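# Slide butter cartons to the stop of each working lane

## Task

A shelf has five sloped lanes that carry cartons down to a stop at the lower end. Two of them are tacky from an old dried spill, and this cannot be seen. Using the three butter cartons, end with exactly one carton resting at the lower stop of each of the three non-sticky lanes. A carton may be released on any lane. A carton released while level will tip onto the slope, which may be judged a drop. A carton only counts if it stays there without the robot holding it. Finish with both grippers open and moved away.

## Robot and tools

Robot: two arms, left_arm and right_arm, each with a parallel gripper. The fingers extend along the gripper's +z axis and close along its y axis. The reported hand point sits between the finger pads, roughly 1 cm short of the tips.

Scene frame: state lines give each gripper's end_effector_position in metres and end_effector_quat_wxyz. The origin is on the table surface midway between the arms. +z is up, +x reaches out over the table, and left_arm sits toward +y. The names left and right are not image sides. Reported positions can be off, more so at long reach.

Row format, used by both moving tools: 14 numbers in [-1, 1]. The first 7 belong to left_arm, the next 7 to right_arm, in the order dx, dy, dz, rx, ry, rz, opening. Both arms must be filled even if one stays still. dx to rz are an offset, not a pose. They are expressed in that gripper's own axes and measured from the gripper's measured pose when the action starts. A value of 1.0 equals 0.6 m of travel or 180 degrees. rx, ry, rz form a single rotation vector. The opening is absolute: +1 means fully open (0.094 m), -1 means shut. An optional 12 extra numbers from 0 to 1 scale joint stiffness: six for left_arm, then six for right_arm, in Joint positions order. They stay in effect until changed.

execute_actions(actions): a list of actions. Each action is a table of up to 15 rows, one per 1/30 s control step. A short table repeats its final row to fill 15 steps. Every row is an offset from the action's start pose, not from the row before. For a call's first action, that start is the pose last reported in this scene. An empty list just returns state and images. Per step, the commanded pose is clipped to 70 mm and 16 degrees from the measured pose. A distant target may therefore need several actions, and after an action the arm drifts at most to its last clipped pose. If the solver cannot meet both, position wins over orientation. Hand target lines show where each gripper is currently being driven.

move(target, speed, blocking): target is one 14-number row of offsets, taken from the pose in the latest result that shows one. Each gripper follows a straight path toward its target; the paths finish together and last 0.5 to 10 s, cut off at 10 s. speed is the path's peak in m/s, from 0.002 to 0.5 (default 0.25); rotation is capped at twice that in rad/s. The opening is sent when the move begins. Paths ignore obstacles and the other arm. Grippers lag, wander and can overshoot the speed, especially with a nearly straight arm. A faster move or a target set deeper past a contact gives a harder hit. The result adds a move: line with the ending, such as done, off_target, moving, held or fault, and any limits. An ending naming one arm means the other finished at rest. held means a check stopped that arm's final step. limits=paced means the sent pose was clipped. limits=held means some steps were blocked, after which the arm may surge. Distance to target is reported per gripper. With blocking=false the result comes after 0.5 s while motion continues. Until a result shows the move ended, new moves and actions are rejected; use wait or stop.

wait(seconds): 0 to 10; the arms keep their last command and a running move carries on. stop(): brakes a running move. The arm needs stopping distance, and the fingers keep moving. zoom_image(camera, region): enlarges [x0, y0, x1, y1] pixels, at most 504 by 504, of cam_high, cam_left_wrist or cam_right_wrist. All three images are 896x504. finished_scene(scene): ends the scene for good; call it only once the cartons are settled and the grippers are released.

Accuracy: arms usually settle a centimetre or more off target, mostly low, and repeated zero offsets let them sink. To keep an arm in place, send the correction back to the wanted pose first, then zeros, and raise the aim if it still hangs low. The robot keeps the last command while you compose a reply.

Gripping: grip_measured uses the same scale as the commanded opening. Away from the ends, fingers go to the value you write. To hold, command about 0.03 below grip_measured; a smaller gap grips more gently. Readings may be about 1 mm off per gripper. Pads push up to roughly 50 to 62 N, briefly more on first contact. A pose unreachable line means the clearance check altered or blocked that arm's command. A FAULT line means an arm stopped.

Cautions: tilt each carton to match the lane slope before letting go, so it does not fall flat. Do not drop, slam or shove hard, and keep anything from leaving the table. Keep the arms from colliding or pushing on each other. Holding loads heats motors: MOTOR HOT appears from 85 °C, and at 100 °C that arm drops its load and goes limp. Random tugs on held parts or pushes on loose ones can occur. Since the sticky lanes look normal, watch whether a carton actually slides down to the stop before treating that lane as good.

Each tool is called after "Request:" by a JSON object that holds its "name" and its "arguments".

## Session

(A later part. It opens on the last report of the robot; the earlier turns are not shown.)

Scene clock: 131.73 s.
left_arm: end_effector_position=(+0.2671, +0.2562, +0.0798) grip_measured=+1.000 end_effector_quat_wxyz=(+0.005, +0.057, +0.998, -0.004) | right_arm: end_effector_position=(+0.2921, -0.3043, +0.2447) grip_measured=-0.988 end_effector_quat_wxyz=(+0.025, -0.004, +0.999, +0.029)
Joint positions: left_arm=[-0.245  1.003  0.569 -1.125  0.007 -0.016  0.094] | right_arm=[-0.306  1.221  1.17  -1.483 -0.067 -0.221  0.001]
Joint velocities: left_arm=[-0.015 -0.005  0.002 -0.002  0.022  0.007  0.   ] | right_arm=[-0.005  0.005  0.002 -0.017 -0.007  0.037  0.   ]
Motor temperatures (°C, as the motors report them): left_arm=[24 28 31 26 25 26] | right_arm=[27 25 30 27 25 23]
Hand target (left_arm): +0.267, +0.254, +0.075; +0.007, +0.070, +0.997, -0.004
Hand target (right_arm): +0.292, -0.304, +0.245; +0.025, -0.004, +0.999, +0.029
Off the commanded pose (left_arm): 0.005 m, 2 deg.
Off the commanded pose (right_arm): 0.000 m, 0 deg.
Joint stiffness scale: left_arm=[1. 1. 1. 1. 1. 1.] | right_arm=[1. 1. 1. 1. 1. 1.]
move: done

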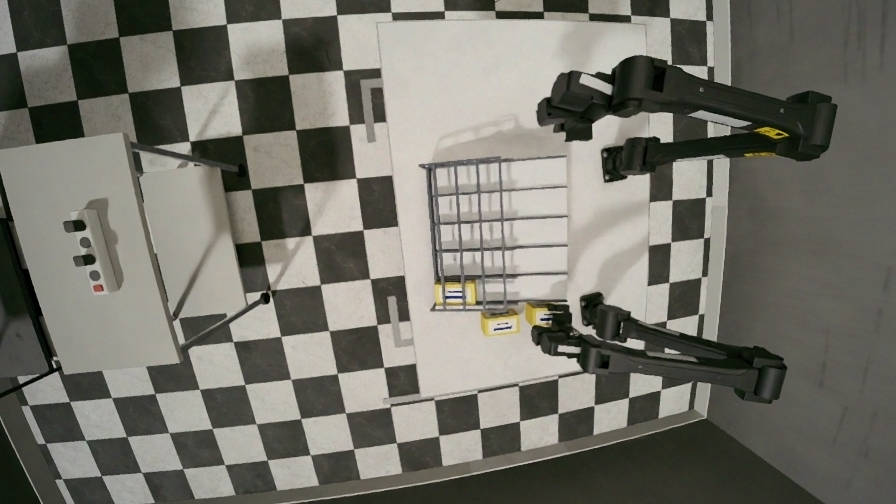

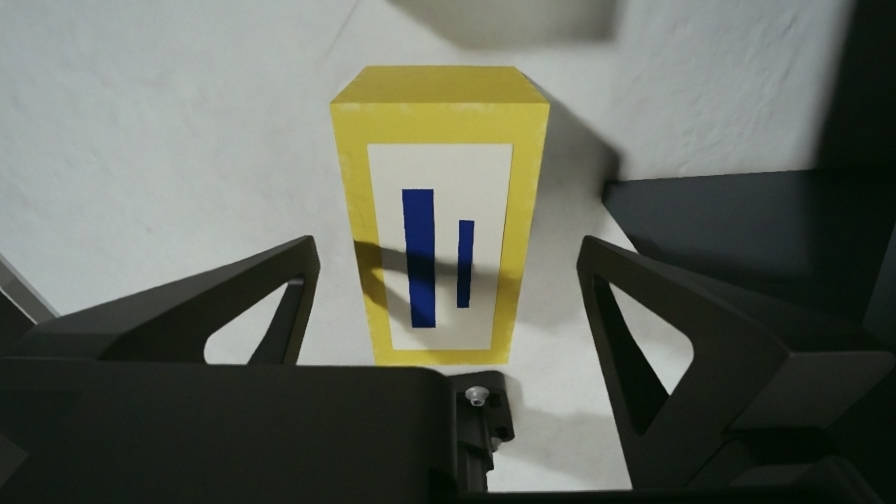

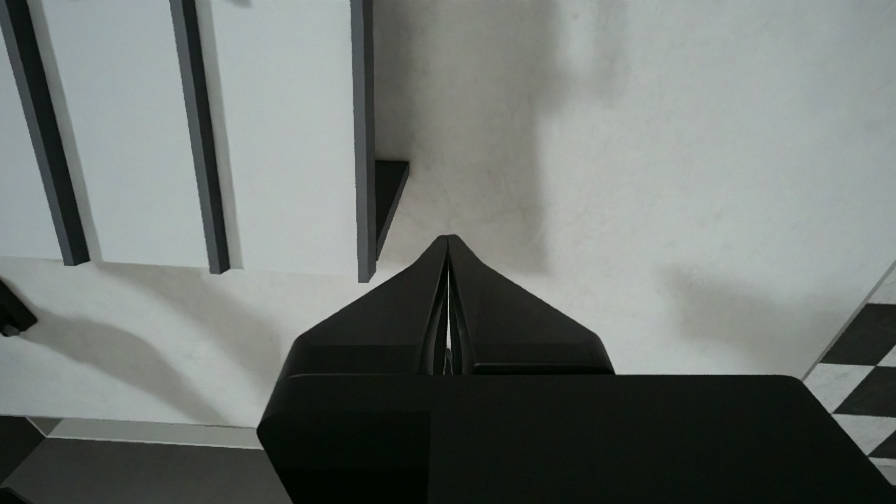

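Request:
{"name": "move", "arguments": {"target": [0,0.004,0.088,0,0,0,1,0,0,0,0,0,0,-1], "speed": 0.06}}

Request:
{"name": "move", "arguments": {"target": [0,0,0,0,0,0,0.28,0,0,0,0,0,0,-1]}}

Request:
{"name": "move", "arguments": {"target": [0,0,-0.38,0,0,-0.04,0.28,0,0,0,0,0,0,-1], "speed": 0.2}}

Scene clock: 135.13 s.
left_arm: end_effector_position=(+0.2694, +0.2559, +0.0325) grip_measured=+1.000 end_effector_quat_wxyz=(+0.007, +0.057, +0.998, -0.004) | right_arm: end_effector_position=(+0.2921, -0.3043, +0.2447) grip_measured=-0.988 end_effector_quat_wxyz=(+0.025, -0.004, +0.999, +0.029)
Joint positions: left_arm=[-0.245  1.104  0.487 -0.94   0.007 -0.016  0.094] | right_arm=[-0.306  1.221  1.17  -1.483 -0.067 -0.221  0.001]
Joint velocities: left_arm=[-0.015 -0.005 -0.017  0.002  0.022  0.007  0.   ] | right_arm=[ 0.005  0.005  0.002 -0.002 -0.051 -0.007  0.001]
Motor temperatures (°C, as the motors report them): left_arm=[24 28 31 26 25 26] | right_arm=[27 25 30 27 25 23]
Hand target (left_arm): +0.267, +0.258, +0.027; +0.005, +0.057, +0.998, -0.004
Hand target (right_arm): +0.292, -0.304, +0.245; +0.025, -0.004, +0.999, +0.029
Off the commanded pose (left_arm): 0.006 m, 0 deg.
Off the commanded pose (right_arm): 0.000 m, 0 deg.
Joint stiffness scale: left_arm=[1. 1. 1. 1. 1. 1.] | right_arm=[1. 1. 1. 1. 1. 1.]
move: done

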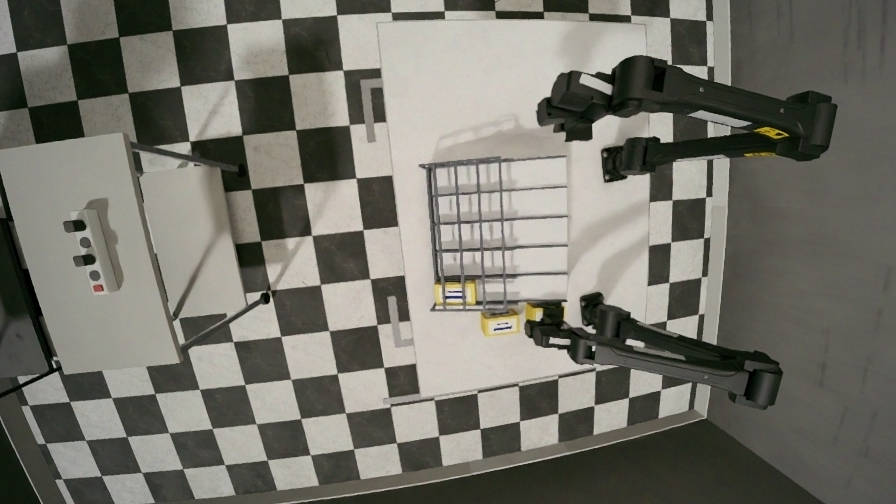

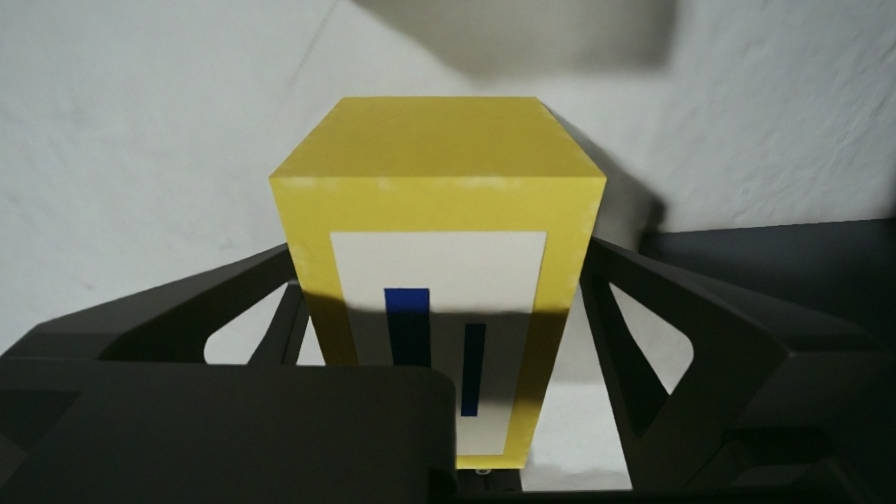

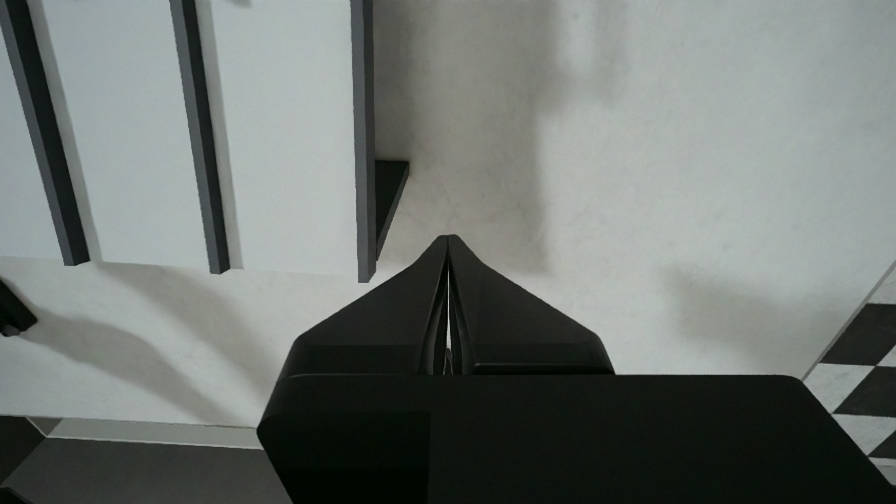

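Scene clock: 135.63 s.
left_arm: end_effector_position=(+0.2694, +0.2562, +0.0325) grip_measured=+0.325 end_effector_quat_wxyz=(+0.007, +0.057, +0.998, -0.003) | right_arm: end_effector_position=(+0.2921, -0.3043, +0.2447) grip_measured=-0.988 end_effector_quat_wxyz=(+0.025, -0.004, +0.999, +0.029)
Joint positions: left_arm=[-0.245  1.104  0.487 -0.94   0.006 -0.016  0.062] | right_arm=[-0.306  1.221  1.17  -1.483 -0.067 -0.221  0.001]
Joint velocities: left_arm=[-0.005 -0.015  0.002  0.002 -0.022 -0.11   0.001] | right_arm=[-0.005 -0.005 -0.002 -0.007  0.007 -0.037 -0.001]
Motor temperatures (°C, as the motors report them): left_arm=[24 28 31 26 25 26] | right_arm=[27 25 30 27 25 23]
Hand target (left_arm): +0.269, +0.256, +0.033; +0.007, +0.057, +0.998, -0.004
Hand target (right_arm): +0.292, -0.304, +0.245; +0.025, -0.004, +0.999, +0.029
Off the commanded pose (left_arm): 0.000 m, 0 deg.
Off the commanded pose (right_arm): 0.000 m, 0 deg.
Joint stiffness scale: left_arm=[1. 1. 1. 1. 1. 1.] | right_arm=[1. 1. 1. 1. 1. 1.]
move: done

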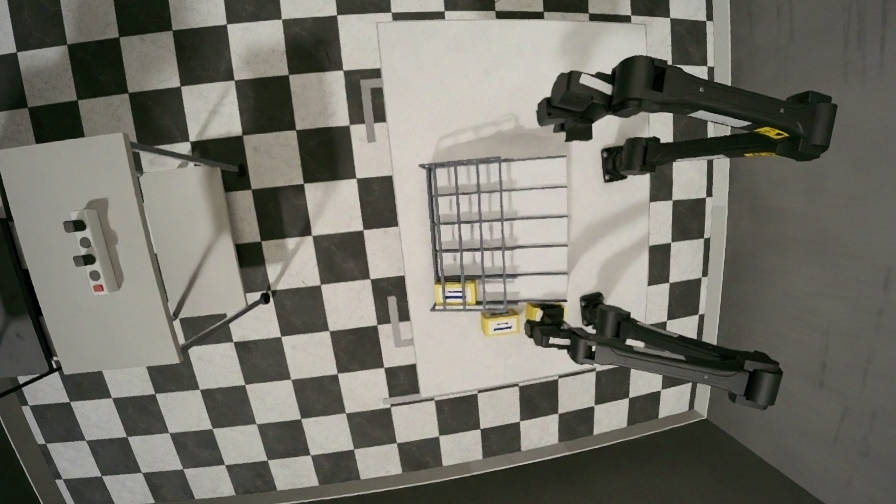

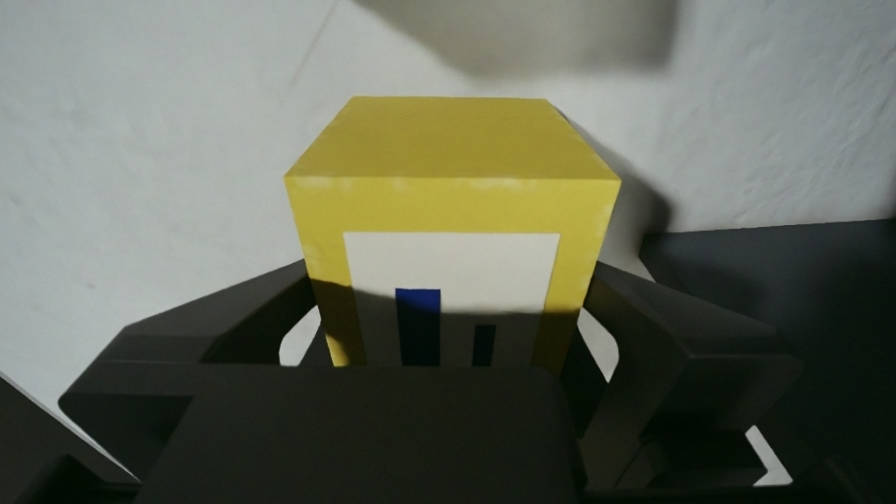

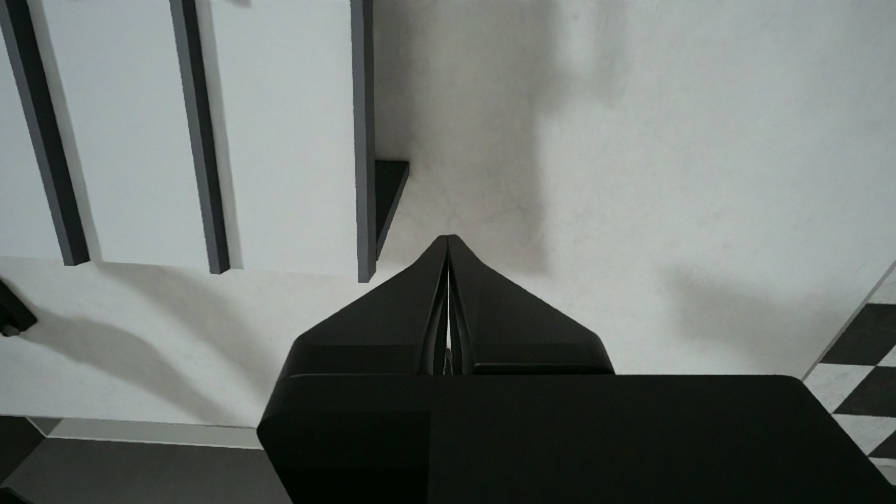

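Scene clock: 137.20 s.
left_arm: end_effector_position=(+0.2583, +0.2577, +0.2340) grip_measured=+0.325 end_effector_quat_wxyz=(-0.019, +0.008, +1.000, -0.000) | right_arm: end_effector_position=(+0.2921, -0.3043, +0.2447) grip_measured=-0.988 end_effector_quat_wxyz=(+0.025, -0.004, +0.999, +0.029)
Joint positions: left_arm=[-0.245  0.911  0.932 -1.631  0.006 -0.114  0.062] | right_arm=[-0.306  1.221  1.17  -1.483 -0.067 -0.221  0.001]
Joint velocities: left_arm=[-0.005 -0.005 -0.007 -0.002  0.022 -0.037  0.   ] | right_arm=[-0.005 -0.005 -0.002  0.007 -0.095  0.007 -0.   ]
Motor temperatures (°C, as the motors report them): left_arm=[24 28 31 26 25 26] | right_arm=[27 25 30 27 25 23]
Hand target (left_arm): +0.267, +0.259, +0.260; +0.007, -0.005, +1.000, -0.004
Hand target (right_arm): +0.292, -0.304, +0.245; +0.025, -0.004, +0.999, +0.029
Off the commanded pose (left_arm): 0.028 m, 3 deg.
Off the commanded pose (right_arm): 0.000 m, 0 deg.
Joint stiffness scale: left_arm=[1. 1. 1. 1. 1. 1.] | right_arm=[1. 1. 1. 1. 1. 1.]
move: off_target (left_arm)

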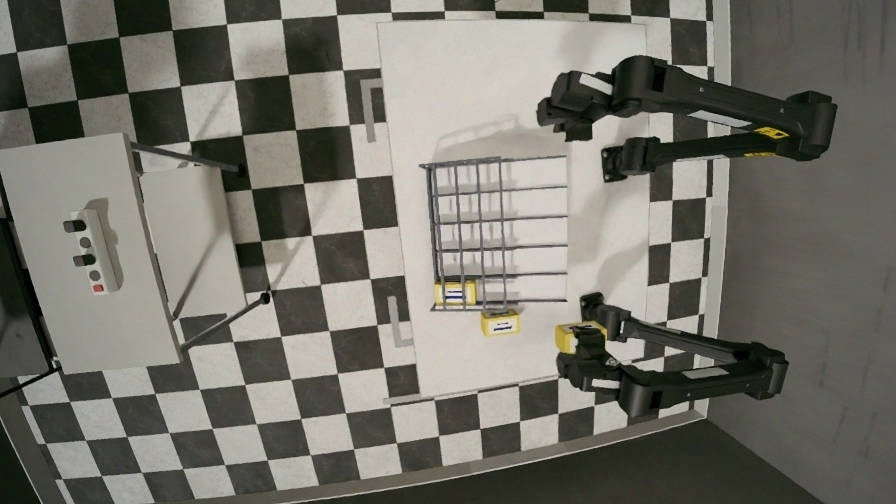

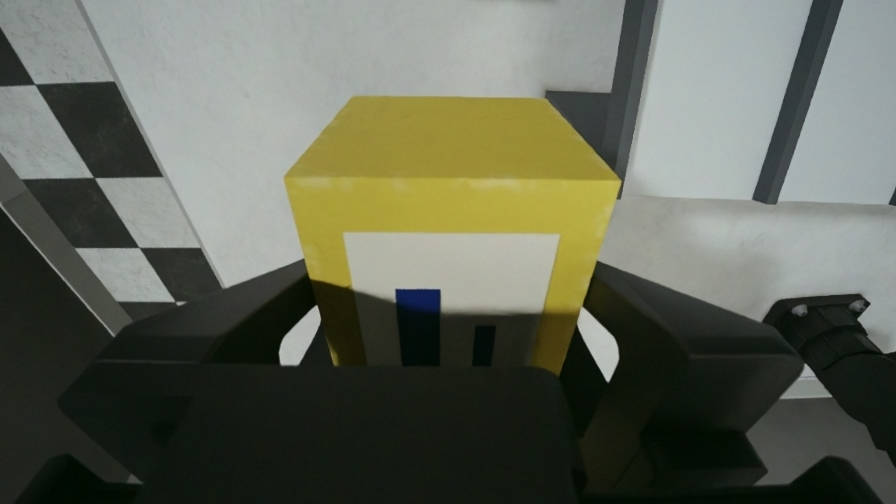

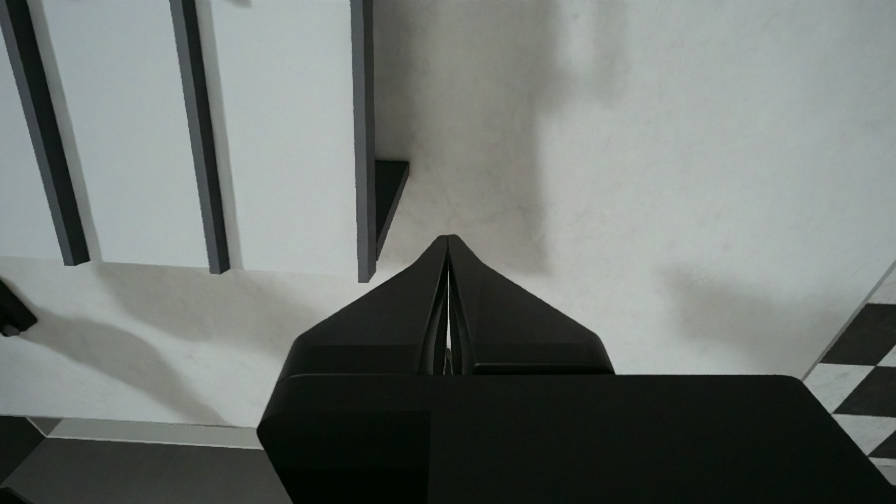

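Request:
{"name": "move", "arguments": {"target": [-0.1,-0.38,-0.01,0,0.06,0,0.28,0,0,0,0,0,0,-1], "speed": 0.15}}

Scene clock: 141.33 s.
left_arm: end_effector_position=(+0.3022, +0.0392, +0.2105) grip_measured=+0.325 end_effector_quat_wxyz=(-0.137, +0.013, +0.990, +0.018) | right_arm: end_effector_position=(+0.2921, -0.3043, +0.2447) grip_measured=-0.988 end_effector_quat_wxyz=(+0.025, -0.004, +0.999, +0.029)
Joint positions: left_arm=[-0.81   1.435  1.258 -1.631  0.144 -0.652  0.062] | right_arm=[-0.306  1.221  1.17  -1.483 -0.067 -0.221  0.001]
Joint velocities: left_arm=[-0.005 -0.015  0.002 -0.007  0.022 -0.037  0.   ] | right_arm=[-0.005  0.005  0.002 -0.017 -0.007 -0.081 -0.001]
Motor temperatures (°C, as the motors report them): left_arm=[24 28 33 26 25 26] | right_arm=[27 25 30 27 25 23]
Hand target (left_arm): +0.313, +0.027, +0.236; -0.113, +0.009, +0.994, -0.002
Hand target (right_arm): +0.292, -0.304, +0.245; +0.025, -0.004, +0.999, +0.029
Off the commanded pose (left_arm): 0.032 m, 3 deg.
Off the commanded pose (right_arm): 0.000 m, 0 deg.
Joint stiffness scale: left_arm=[1. 1. 1. 1. 1. 1.] | right_arm=[1. 1. 1. 1. 1. 1.]
move: off_target (left_arm)

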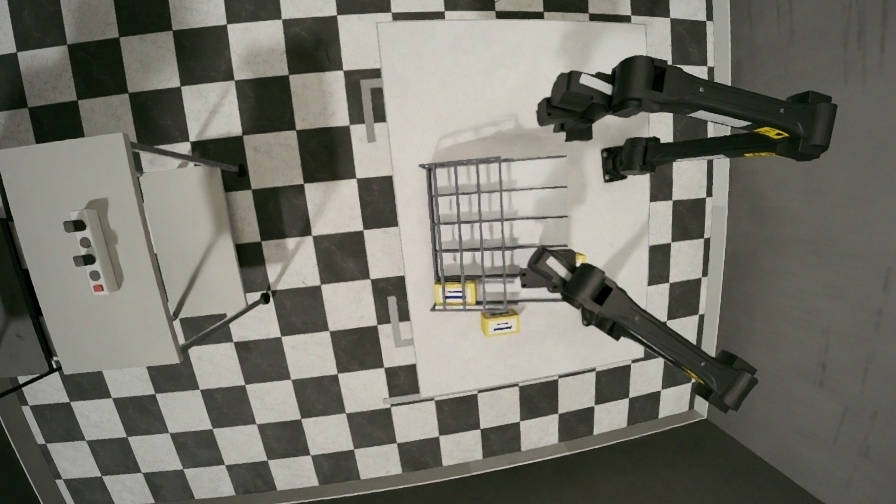

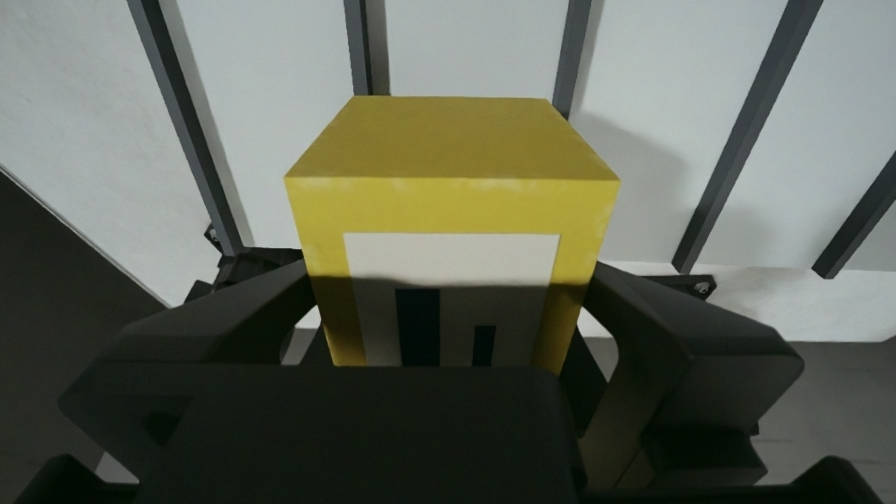

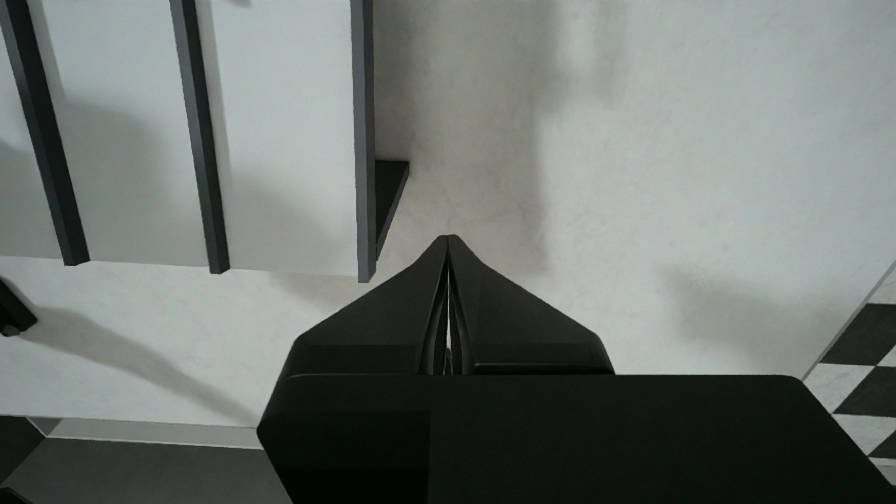

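Request:
{"name": "move", "arguments": {"target": [-0.015,-0.01,0.03,0.012,-0.01,-0.008,0.28,0,0,0,0,0,0,-1], "speed": 0.04}}

Scene clock: 143.97 s.
left_arm: end_effector_position=(+0.3050, +0.0360, +0.1897) grip_measured=+0.325 end_effector_quat_wxyz=(-0.125, +0.006, +0.992, +0.007) | right_arm: end_effector_position=(+0.2921, -0.3043, +0.2447) grip_measured=-0.988 end_effector_quat_wxyz=(+0.025, -0.004, +0.999, +0.029)
Joint positions: left_arm=[-0.81   1.435  1.207 -1.546  0.148 -0.668  0.062] | right_arm=[-0.306  1.221  1.17  -1.483 -0.067 -0.221  0.001]
Joint velocities: left_arm=[-0.015  0.005 -0.012 -0.002 -0.037 -0.066 -0.   ] | right_arm=[-0.015 -0.015 -0.007  0.007  0.066 -0.022 -0.   ]
Motor temperatures (°C, as the motors report them): left_arm=[24 28 33 26 25 26] | right_arm=[27 25 30 27 25 23]
Hand target (left_arm): +0.306, +0.034, +0.191; -0.121, -0.001, +0.993, +0.001
Hand target (right_arm): +0.292, -0.304, +0.245; +0.025, -0.004, +0.999, +0.029
Off the commanded pose (left_arm): 0.003 m, 1 deg.
Off the commanded pose (right_arm): 0.000 m, 0 deg.
Joint stiffness scale: left_arm=[1. 1. 1. 1. 1. 1.] | right_arm=[1. 1. 1. 1. 1. 1.]
move: done

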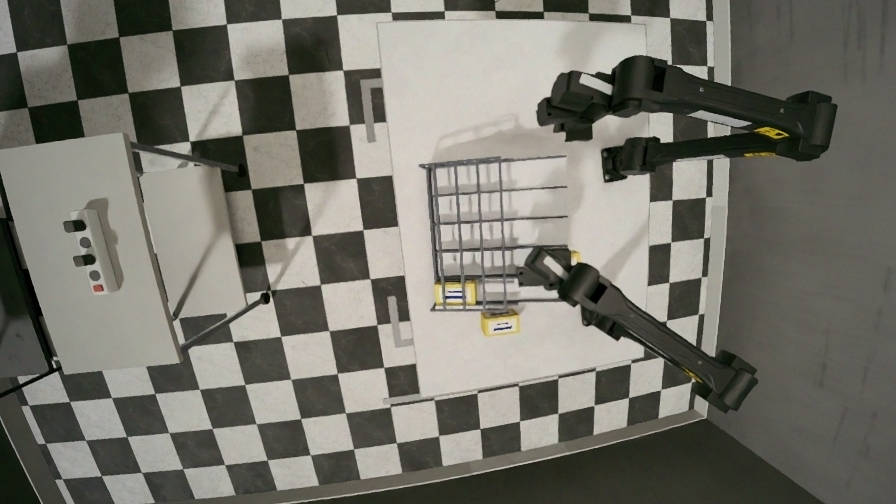

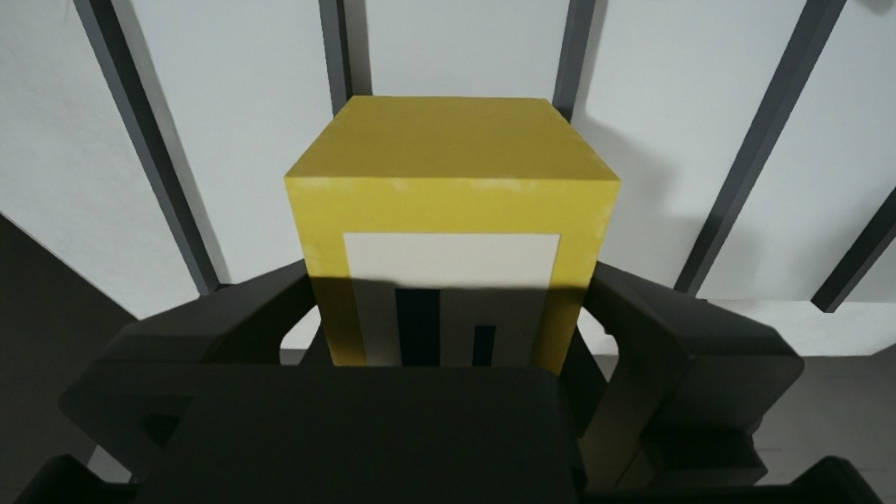

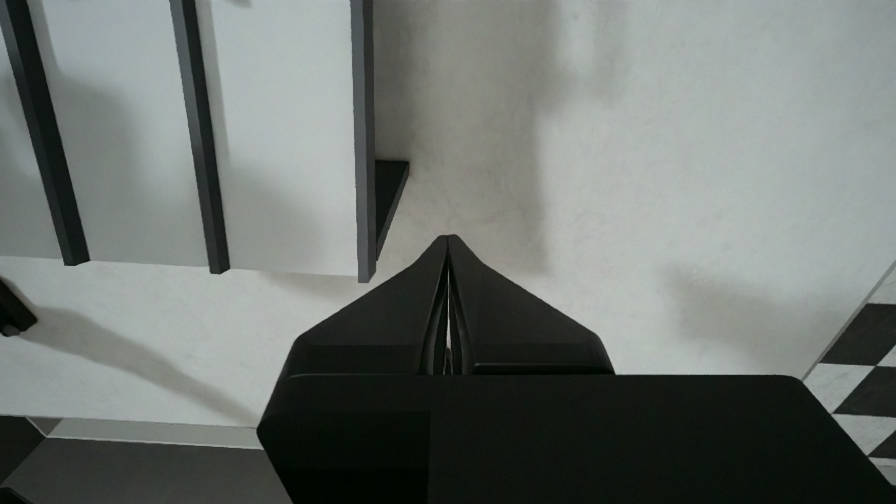

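Request:
{"name": "move", "arguments": {"target": [0,-0.004,0.04,0,0,0,0.28,0,0,0,0,0,0,-1], "speed": 0.03}}

Request:
{"name": "move", "arguments": {"target": [0,0,0,0,0,0,0.75,0,0,0,0,0,0,-1]}}

Request:
{"name": "wait", "arguments": {"seconds": 1.5}}

Scene clock: 148.57 s.
left_arm: end_effector_position=(+0.3002, +0.0386, +0.1674) grip_measured=+0.325 end_effector_quat_wxyz=(-0.127, +0.007, +0.992, +0.009) | right_arm: end_effector_position=(+0.2921, -0.3043, +0.2447) grip_measured=-0.988 end_effector_quat_wxyz=(+0.025, -0.004, +0.999, +0.029)
Joint positions: left_arm=[-0.814  1.441  1.152 -1.492  0.147 -0.669  0.062] | right_arm=[-0.306  1.221  1.17  -1.483 -0.067 -0.221  0.001]
Joint velocities: left_arm=[-0.015  0.005 -0.012  0.007  0.007 -0.095 -0.   ] | right_arm=[-0.015 -0.005 -0.012 -0.012  0.007  0.066 -0.   ]
Motor temperatures (°C, as the motors report them): left_arm=[24 28 33 26 25 26] | right_arm=[27 25 31 27 25 23]
Hand target (left_arm): +0.299, +0.034, +0.166; -0.125, +0.007, +0.992, +0.007
Hand target (right_arm): +0.292, -0.304, +0.245; +0.025, -0.004, +0.999, +0.029
Off the commanded pose (left_arm): 0.005 m, 0 deg.
Off the commanded pose (right_arm): 0.000 m, 0 deg.
Joint stiffness scale: left_arm=[1. 1. 1. 1. 1. 1.] | right_arm=[1. 1. 1. 1. 1. 1.]
move: done

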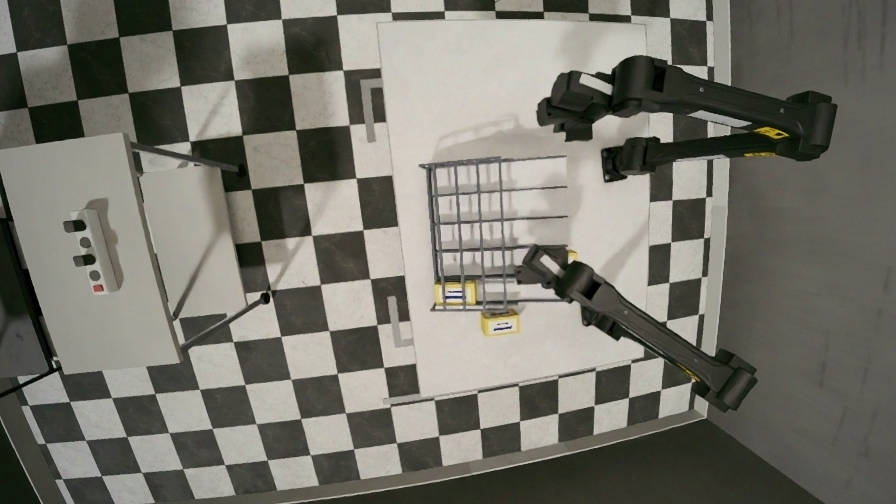

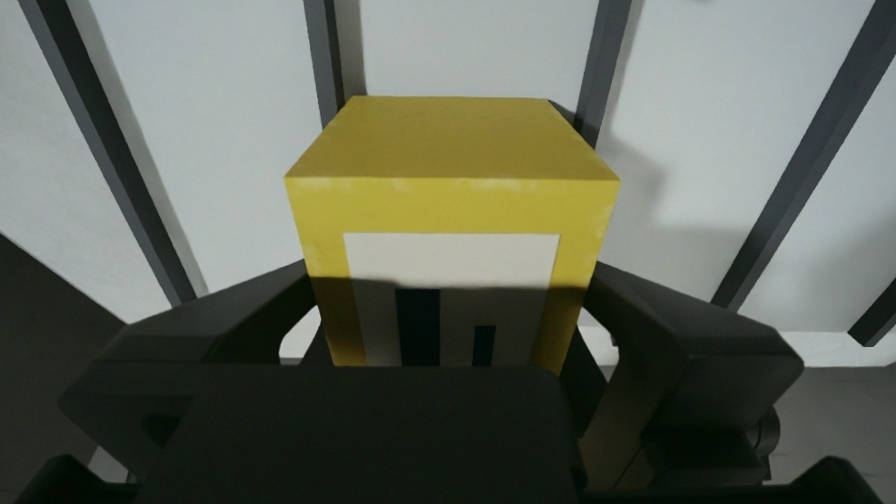

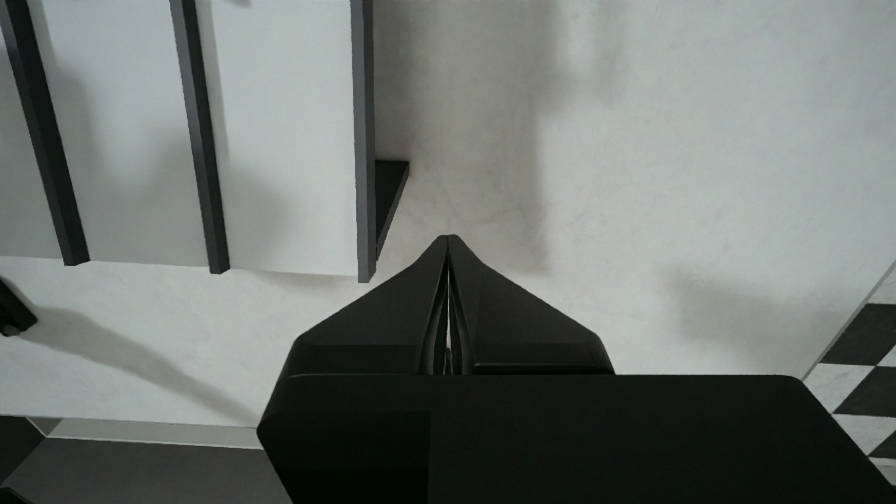

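Scene clock: 149.07 s.
left_arm: end_effector_position=(+0.3002, +0.0386, +0.1676) grip_measured=+0.747 end_effector_quat_wxyz=(-0.127, +0.007, +0.992, +0.009) | right_arm: end_effector_position=(+0.2921, -0.3043, +0.2447) grip_measured=-0.988 end_effector_quat_wxyz=(+0.025, -0.004, +0.999, +0.029)
Joint positions: left_arm=[-0.814  1.44   1.152 -1.492  0.147 -0.669  0.082] | right_arm=[-0.306  1.221  1.17  -1.483 -0.067 -0.221  0.001]
Joint velocities: left_arm=[-0.024 -0.005 -0.002 -0.012 -0.007 -0.007 -0.   ] | right_arm=[ 0.005 -0.005  0.007  0.002  0.022 -0.081  0.001]
Motor temperatures (°C, as the motors report them): left_arm=[24 28 32 26 25 26] | right_arm=[27 25 31 27 25 23]
Hand target (left_arm): +0.300, +0.039, +0.167; -0.127, +0.007, +0.992, +0.009
Hand target (right_arm): +0.292, -0.304, +0.245; +0.025, -0.004, +0.999, +0.029
Off the commanded pose (left_arm): 0.000 m, 0 deg.
Off the commanded pose (right_arm): 0.000 m, 0 deg.
Joint stiffness scale: left_arm=[1. 1. 1. 1. 1. 1.] | right_arm=[1. 1. 1. 1. 1. 1.]
move: done

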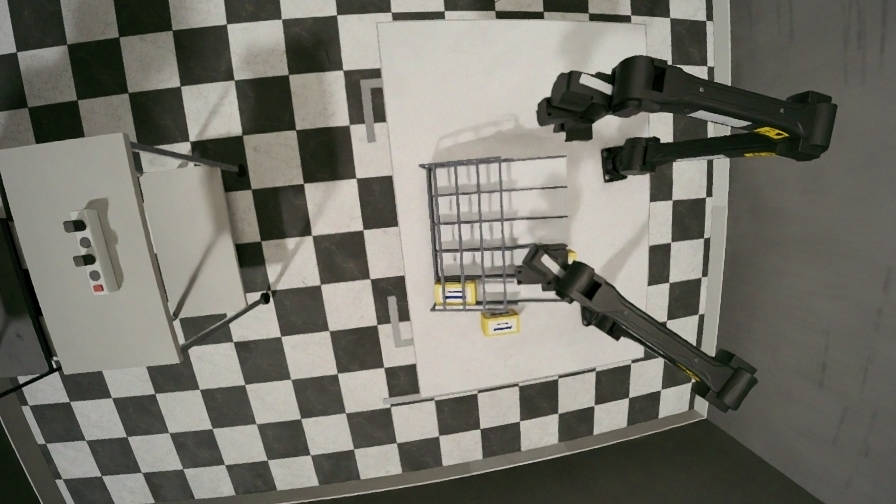

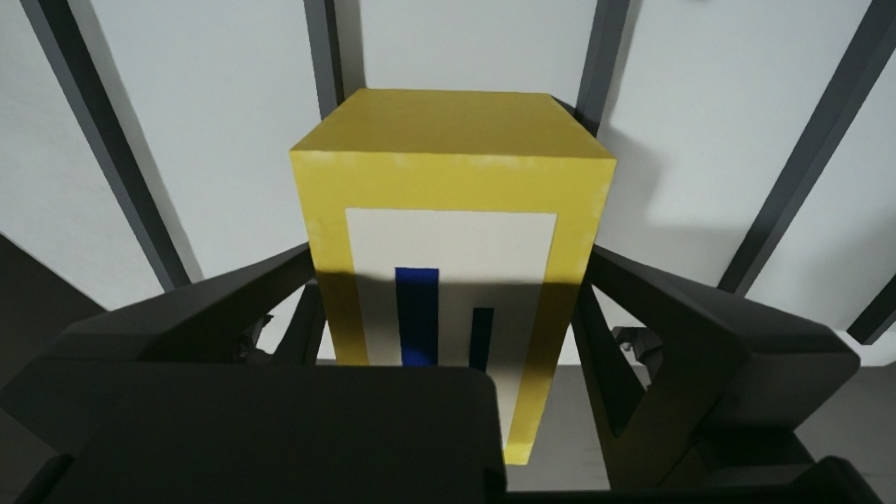

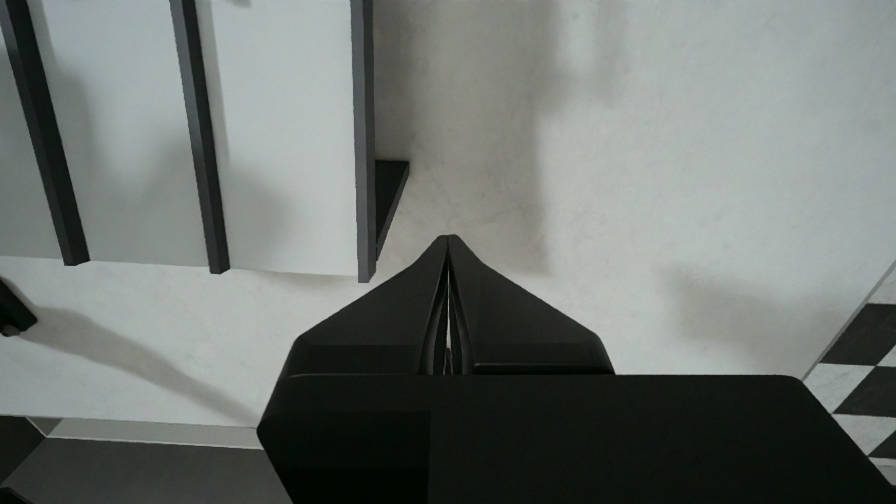

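Scene clock: 150.57 s.
left_arm: end_effector_position=(+0.3002, +0.0386, +0.1676) grip_measured=+0.747 end_effector_quat_wxyz=(-0.127, +0.007, +0.992, +0.009) | right_arm: end_effector_position=(+0.2921, -0.3043, +0.2447) grip_measured=-0.988 end_effector_quat_wxyz=(+0.025, -0.004, +0.999, +0.029)
Joint positions: left_arm=[-0.814  1.44   1.152 -1.492  0.147 -0.669  0.082] | right_arm=[-0.306  1.221  1.17  -1.483 -0.067 -0.221  0.001]
Joint velocities: left_arm=[-0.015  0.005 -0.012  0.017 -0.11  -0.051 -0.   ] | right_arm=[-0.005 -0.015 -0.012  0.012 -0.022  0.007 -0.002]
Motor temperatures (°C, as the motors report them): left_arm=[24 28 32 26 25 26] | right_arm=[27 25 31 27 25 23]
Hand target (left_arm): +0.300, +0.039, +0.167; -0.127, +0.007, +0.992, +0.009
Hand target (right_arm): +0.292, -0.304, +0.245; +0.025, -0.004, +0.999, +0.029
Off the commanded pose (left_arm): 0.000 m, 0 deg.
Off the commanded pose (right_arm): 0.000 m, 0 deg.
Joint stiffness scale: left_arm=[1. 1. 1. 1. 1. 1.] | right_arm=[1. 1. 1. 1. 1. 1.]
wait: 1.50 s; at rest by 0.17 s

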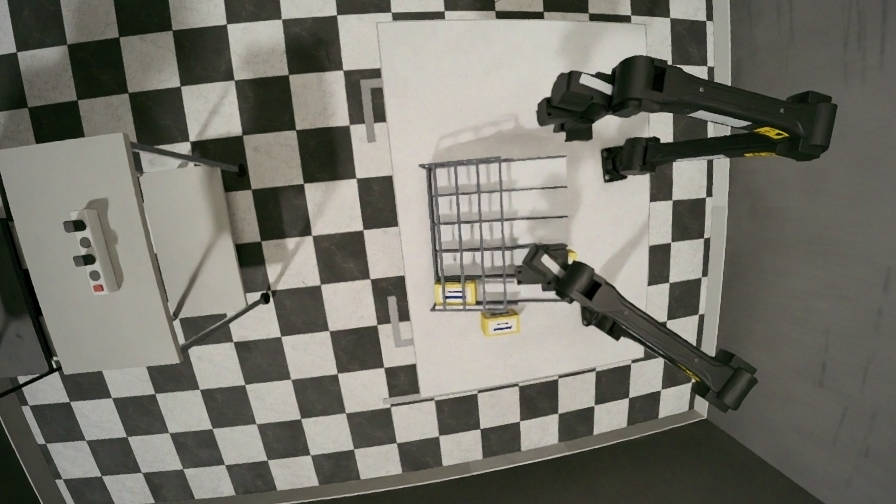

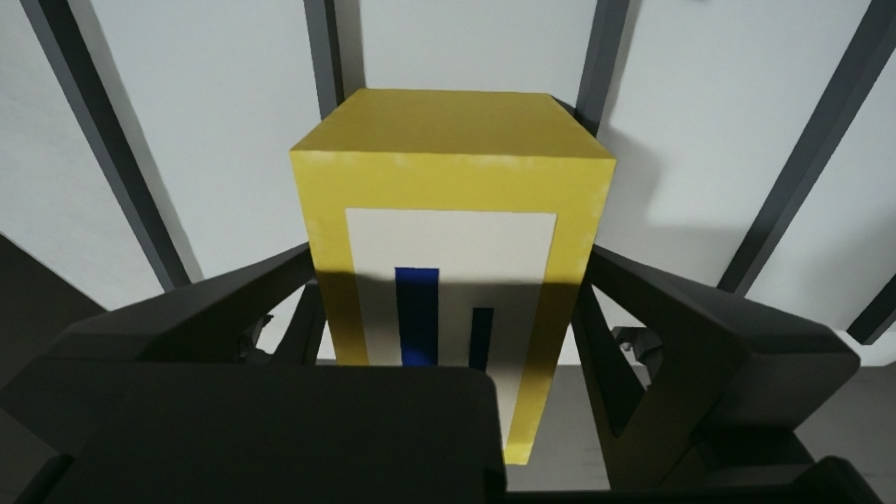

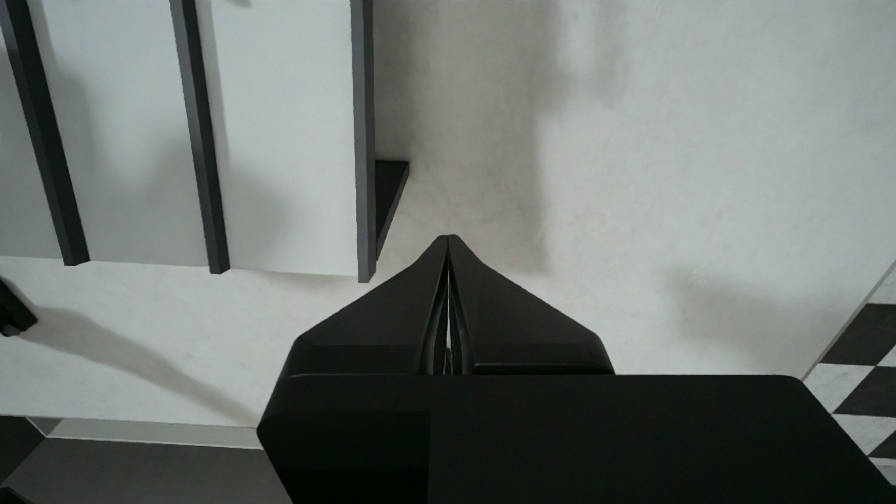

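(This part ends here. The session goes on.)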